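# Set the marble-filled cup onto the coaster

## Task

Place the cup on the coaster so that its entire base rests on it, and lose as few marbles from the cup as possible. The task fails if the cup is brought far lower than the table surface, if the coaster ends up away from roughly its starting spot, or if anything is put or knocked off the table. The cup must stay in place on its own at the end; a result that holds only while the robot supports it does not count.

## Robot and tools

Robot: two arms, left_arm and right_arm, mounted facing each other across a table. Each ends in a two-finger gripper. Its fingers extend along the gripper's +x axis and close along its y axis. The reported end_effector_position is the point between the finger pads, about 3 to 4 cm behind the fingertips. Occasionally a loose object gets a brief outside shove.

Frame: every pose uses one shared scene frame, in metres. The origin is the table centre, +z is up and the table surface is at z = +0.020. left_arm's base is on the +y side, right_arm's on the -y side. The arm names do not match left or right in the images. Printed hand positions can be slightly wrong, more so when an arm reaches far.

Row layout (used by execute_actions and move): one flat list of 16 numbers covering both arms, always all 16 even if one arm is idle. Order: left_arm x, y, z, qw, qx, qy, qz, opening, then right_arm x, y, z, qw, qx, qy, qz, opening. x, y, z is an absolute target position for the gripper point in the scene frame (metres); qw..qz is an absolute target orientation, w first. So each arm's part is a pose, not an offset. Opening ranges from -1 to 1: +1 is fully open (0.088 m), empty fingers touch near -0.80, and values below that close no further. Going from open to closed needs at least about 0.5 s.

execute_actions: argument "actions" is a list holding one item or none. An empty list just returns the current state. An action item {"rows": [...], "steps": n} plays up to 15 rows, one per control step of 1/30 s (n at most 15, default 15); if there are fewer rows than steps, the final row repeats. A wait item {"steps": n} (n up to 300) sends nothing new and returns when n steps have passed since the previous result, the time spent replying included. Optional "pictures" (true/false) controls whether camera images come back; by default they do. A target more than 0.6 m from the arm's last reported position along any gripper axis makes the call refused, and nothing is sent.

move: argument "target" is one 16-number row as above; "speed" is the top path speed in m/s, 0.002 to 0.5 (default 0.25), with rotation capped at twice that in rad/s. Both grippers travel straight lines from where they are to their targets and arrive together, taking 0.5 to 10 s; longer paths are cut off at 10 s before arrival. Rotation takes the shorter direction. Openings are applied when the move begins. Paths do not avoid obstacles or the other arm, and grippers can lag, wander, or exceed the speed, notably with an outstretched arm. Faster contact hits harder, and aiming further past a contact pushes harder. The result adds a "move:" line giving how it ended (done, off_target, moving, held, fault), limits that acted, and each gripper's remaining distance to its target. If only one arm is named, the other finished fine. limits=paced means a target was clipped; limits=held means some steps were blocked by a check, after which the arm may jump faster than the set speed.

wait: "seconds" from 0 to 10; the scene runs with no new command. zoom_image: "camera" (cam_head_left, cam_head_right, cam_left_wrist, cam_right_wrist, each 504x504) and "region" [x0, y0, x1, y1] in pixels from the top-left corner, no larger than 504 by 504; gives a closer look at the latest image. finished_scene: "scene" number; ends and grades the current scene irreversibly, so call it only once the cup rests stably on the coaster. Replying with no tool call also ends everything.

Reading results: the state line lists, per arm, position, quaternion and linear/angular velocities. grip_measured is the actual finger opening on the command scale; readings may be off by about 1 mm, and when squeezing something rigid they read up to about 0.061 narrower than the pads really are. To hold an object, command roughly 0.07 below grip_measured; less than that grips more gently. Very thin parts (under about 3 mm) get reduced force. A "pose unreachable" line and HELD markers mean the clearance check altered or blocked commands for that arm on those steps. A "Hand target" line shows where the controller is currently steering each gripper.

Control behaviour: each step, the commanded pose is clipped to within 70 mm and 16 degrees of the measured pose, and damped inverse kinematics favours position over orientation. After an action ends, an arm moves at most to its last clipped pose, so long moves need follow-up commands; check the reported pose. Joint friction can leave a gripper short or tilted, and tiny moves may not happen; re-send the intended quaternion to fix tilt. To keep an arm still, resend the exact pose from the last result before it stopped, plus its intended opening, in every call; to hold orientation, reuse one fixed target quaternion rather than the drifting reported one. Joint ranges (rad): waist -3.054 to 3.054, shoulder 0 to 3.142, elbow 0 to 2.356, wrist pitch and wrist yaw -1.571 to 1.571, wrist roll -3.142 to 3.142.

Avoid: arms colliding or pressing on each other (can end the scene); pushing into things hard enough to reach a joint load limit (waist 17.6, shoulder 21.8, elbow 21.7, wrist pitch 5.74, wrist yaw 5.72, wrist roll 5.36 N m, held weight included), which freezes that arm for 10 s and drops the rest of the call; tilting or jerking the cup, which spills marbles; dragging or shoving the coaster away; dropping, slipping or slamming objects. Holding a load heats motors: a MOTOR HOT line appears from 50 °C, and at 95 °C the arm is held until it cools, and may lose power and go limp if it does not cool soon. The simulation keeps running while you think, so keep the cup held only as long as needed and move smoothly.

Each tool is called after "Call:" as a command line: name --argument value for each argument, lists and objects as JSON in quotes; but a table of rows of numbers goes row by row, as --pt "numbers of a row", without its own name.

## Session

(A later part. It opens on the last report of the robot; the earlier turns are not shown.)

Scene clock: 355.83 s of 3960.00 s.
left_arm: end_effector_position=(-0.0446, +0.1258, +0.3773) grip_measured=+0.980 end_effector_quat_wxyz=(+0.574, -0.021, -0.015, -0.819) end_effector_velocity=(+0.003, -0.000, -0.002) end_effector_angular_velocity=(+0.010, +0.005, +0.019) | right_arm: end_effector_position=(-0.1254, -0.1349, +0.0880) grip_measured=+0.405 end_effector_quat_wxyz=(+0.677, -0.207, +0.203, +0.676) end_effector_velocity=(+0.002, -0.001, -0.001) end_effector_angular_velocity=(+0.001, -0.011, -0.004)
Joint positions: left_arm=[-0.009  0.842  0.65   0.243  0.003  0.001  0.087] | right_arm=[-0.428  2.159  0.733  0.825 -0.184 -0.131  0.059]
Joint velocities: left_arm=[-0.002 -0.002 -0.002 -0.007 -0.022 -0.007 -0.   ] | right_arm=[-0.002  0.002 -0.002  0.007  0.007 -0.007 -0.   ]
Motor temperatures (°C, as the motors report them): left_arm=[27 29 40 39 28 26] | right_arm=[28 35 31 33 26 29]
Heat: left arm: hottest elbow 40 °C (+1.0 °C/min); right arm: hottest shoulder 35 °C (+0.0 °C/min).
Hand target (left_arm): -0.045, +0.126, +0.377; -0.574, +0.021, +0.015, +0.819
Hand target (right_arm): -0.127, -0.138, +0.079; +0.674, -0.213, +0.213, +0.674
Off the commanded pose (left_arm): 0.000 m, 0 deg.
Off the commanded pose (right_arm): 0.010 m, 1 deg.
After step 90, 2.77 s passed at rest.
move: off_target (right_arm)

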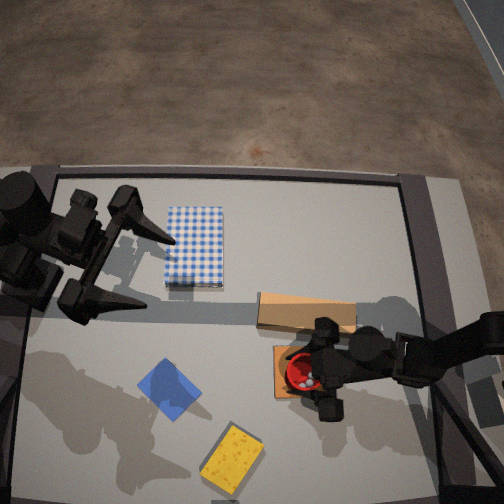

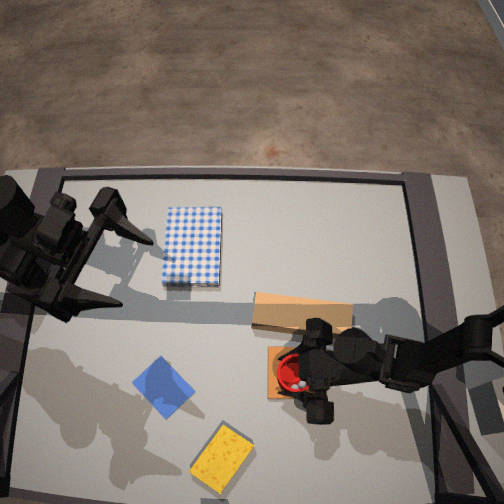

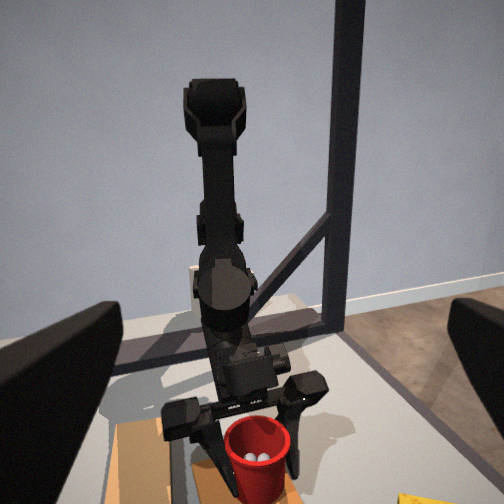

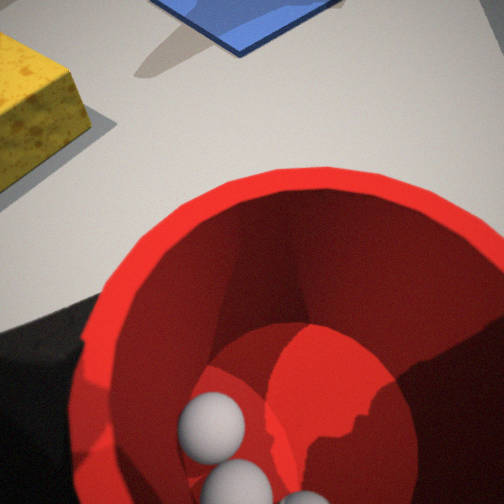

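Call:
execute_actions --actions '[{"rows":[[-0.0446,0.1258,0.3773,0.574,-0.021,-0.015,-0.819,1,-0.127,-0.138,0.082,0.674,-0.2126,0.2126,0.674,0.38],[-0.0446,0.1258,0.3773,0.574,-0.021,-0.015,-0.819,1,-0.127,-0.138,0.082,0.674,-0.2126,0.2126,0.674,0.41],[-0.0446,0.1258,0.3773,0.574,-0.021,-0.015,-0.819,1,-0.127,-0.138,0.082,0.674,-0.2126,0.2126,0.674,0.44],[-0.0446,0.1258,0.3773,0.574,-0.021,-0.015,-0.819,1,-0.127,-0.138,0.082,0.674,-0.2126,0.2126,0.674,0.47],[-0.0446,0.1258,0.3773,0.574,-0.021,-0.015,-0.819,1,-0.127,-0.138,0.082,0.674,-0.2126,0.2126,0.674,0.50],[-0.0446,0.1258,0.3773,0.574,-0.021,-0.015,-0.819,1,-0.127,-0.138,0.082,0.674,-0.2126,0.2126,0.674,0.55],[-0.0446,0.1258,0.3773,0.574,-0.021,-0.015,-0.819,1,-0.127,-0.138,0.082,0.674,-0.2126,0.2126,0.674,0.60],[-0.0446,0.1258,0.3773,0.574,-0.021,-0.015,-0.819,1,-0.127,-0.138,0.082,0.674,-0.2126,0.2126,0.674,0.66],[-0.0446,0.1258,0.3773,0.574,-0.021,-0.015,-0.819,1,-0.127,-0.138,0.082,0.674,-0.2126,0.2126,0.674,0.72],[-0.0446,0.1258,0.3773,0.574,-0.021,-0.015,-0.819,1,-0.127,-0.138,0.082,0.674,-0.2126,0.2126,0.674,0.78],[-0.0446,0.1258,0.3773,0.574,-0.021,-0.015,-0.819,1,-0.127,-0.138,0.082,0.674,-0.2126,0.2126,0.674,0.85],[-0.0446,0.1258,0.3773,0.574,-0.021,-0.015,-0.819,1,-0.127,-0.138,0.082,0.674,-0.2126,0.2126,0.674,0.92],[-0.0446,0.1258,0.3773,0.574,-0.021,-0.015,-0.819,1,-0.127,-0.138,0.082,0.674,-0.2126,0.2126,0.674,1.0]],"steps":15}]'

Scene clock: 366.83 s of 3960.00 s.
left_arm: end_effector_position=(-0.0446, +0.1258, +0.3773) grip_measured=+0.980 end_effector_quat_wxyz=(+0.574, -0.021, -0.015, -0.819) end_effector_velocity=(-0.001, +0.002, -0.001) end_effector_angular_velocity=(+0.005, +0.006, -0.010) | right_arm: end_effector_position=(-0.1257, -0.1363, +0.0859) grip_measured=+0.864 end_effector_quat_wxyz=(+0.675, -0.210, +0.208, +0.675) end_effector_velocity=(+0.002, -0.002, +0.000) end_effector_angular_velocity=(+0.001, -0.011, -0.004)
Joint positions: left_arm=[-0.009  0.842  0.65   0.243  0.003  0.001  0.087] | right_arm=[-0.428  2.159  0.733  0.813 -0.184 -0.13   0.081]
Joint velocities: left_arm=[-0.002 -0.007 -0.002 -0.007  0.007 -0.007 -0.   ] | right_arm=[-0.002 -0.002 -0.007  0.007  0.007 -0.007  0.049]
Motor temperatures (°C, as the motors report them): left_arm=[27 29 40 39 28 26] | right_arm=[28 34 31 32 26 29]
Heat: left arm: hottest elbow 40 °C (+1.0 °C/min); right arm: hottest shoulder 34 °C (-1.0 °C/min).
Hand target (left_arm): -0.045, +0.126, +0.377; -0.574, +0.021, +0.015, +0.819
Hand target (right_arm): -0.127, -0.138, +0.082; +0.674, -0.213, +0.213, +0.674
Off the commanded pose (left_arm): 0.000 m, 0 deg.
Off the commanded pose (right_arm): 0.004 m, 1 deg.
Steps of this call (steps 1 to 90: nothing new was sent; then 7.50 s passed at rest; steps 91 to 105: all 15 steps of this action). Readings (end_effector_position):
91: left_arm (-0.0446, +0.1258, +0.3773) | right_arm (-0.1253, -0.1349, +0.0880)
92: left_arm (-0.0446, +0.1258, +0.3773) | right_arm (-0.1254, -0.1350, +0.0879)
94: left_arm (-0.0446, +0.1258, +0.3773) | right_arm (-0.1254, -0.1352, +0.0875)
98: left_arm (-0.0446, +0.1258, +0.3773) | right_arm (-0.1256, -0.1360, +0.0864)
105: the state above

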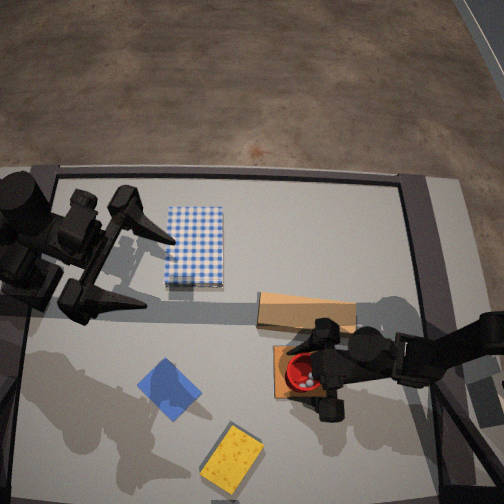

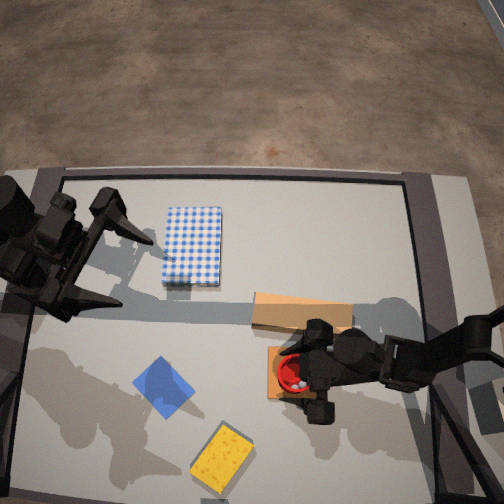

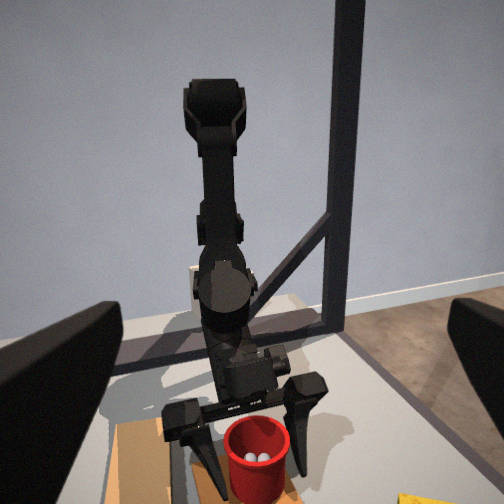

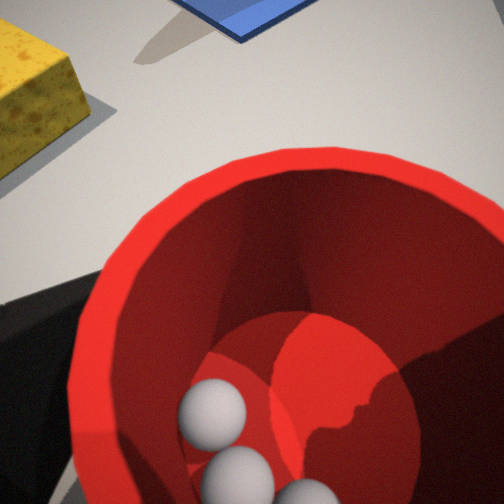

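Released. Now retreat backward and up, away from the cup.

Call:
move --target '[-0.0446,0.1258,0.3773,0.574,-0.021,-0.015,-0.819,1, -0.127,-0.22,0.15,0.674,-0.2126,0.2126,0.674,1]' --speed 0.08

Scene clock: 371.40 s of 3960.00 s.
left_arm: end_effector_position=(-0.0446, +0.1258, +0.3773) grip_measured=+0.980 end_effector_quat_wxyz=(+0.574, -0.021, -0.015, -0.819) end_effector_velocity=(+0.000, +0.000, +0.000) end_effector_angular_velocity=(+0.010, +0.020, +0.004) | right_arm: end_effector_position=(-0.1266, -0.2167, +0.1495) grip_measured=+0.981 end_effector_quat_wxyz=(+0.675, -0.212, +0.213, +0.674) end_effector_velocity=(-0.001, -0.003, +0.001) end_effector_angular_velocity=(+0.001, -0.017, +0.031)
Joint positions: left_arm=[-0.009  0.842  0.65   0.243  0.003  0.001  0.087] | right_arm=[-0.499  1.672  0.44   0.601 -0.24  -0.171  0.087]
Joint velocities: left_arm=[-0.002 -0.002  0.002 -0.007 -0.007 -0.022 -0.   ] | right_arm=[-0.007 -0.012 -0.007 -0.007 -0.022 -0.037 -0.   ]
Motor temperatures (°C, as the motors report them): left_arm=[27 29 40 39 28 26] | right_arm=[28 34 31 32 26 29]
Heat: left arm: hottest elbow 40 °C (+0.0 °C/min); right arm: hottest shoulder 34 °C (-1.0 °C/min).
Hand target (left_arm): -0.045, +0.126, +0.377; -0.574, +0.021, +0.015, +0.819
Hand target (right_arm): -0.127, -0.220, +0.150; +0.674, -0.212, +0.213, +0.674
Off the commanded pose (left_arm): 0.000 m, 0 deg.
Off the commanded pose (right_arm): 0.003 m, 0 deg.
move: done

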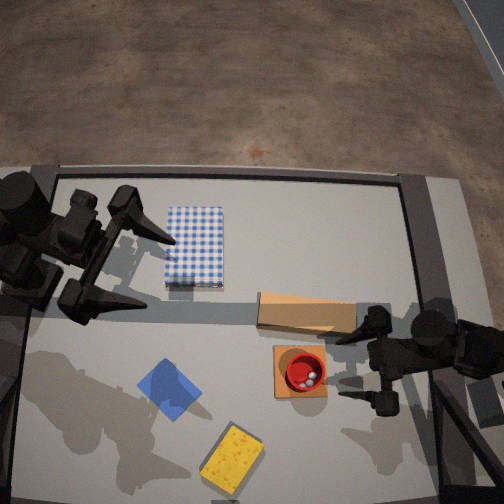

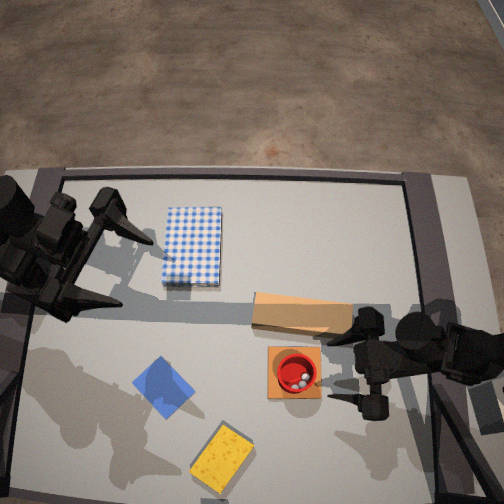

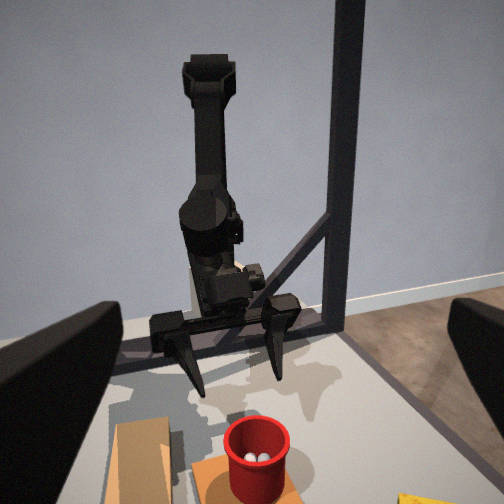

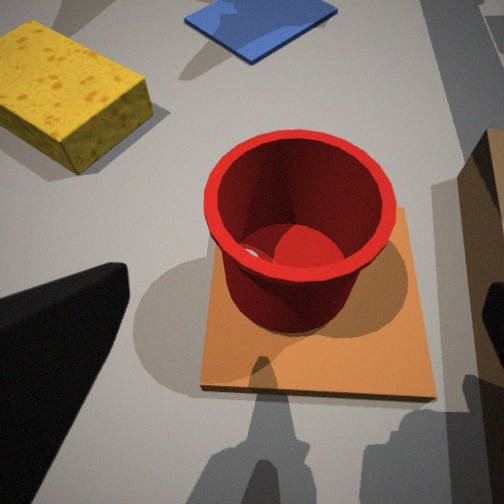

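Call:
zoom_image --camera "cam_head_left" --region '[255, 330, 345, 410]'

Call:
zoom_image --camera "cam_right_wrist" --region '[170, 110, 470, 420]'

Region (255, 330, 345, 410) of cam_head_left's 504x504 image, scaled by 5.600, with more detail than that image has.

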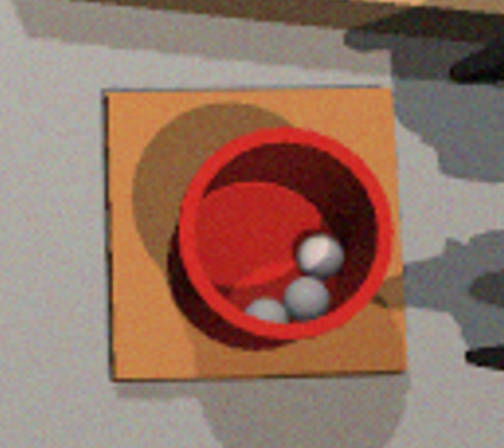

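Region (170, 110, 470, 420) of cam_right_wrist's 504x504 image, scaled by 1.626, with more detail than that image has; it fills the left 488 columns of this view, and the rest is white.

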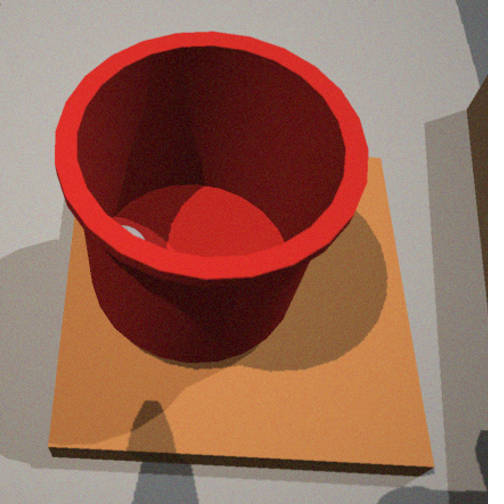

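Call:
finished_scene --scene 1

The scene is finished: the task was done.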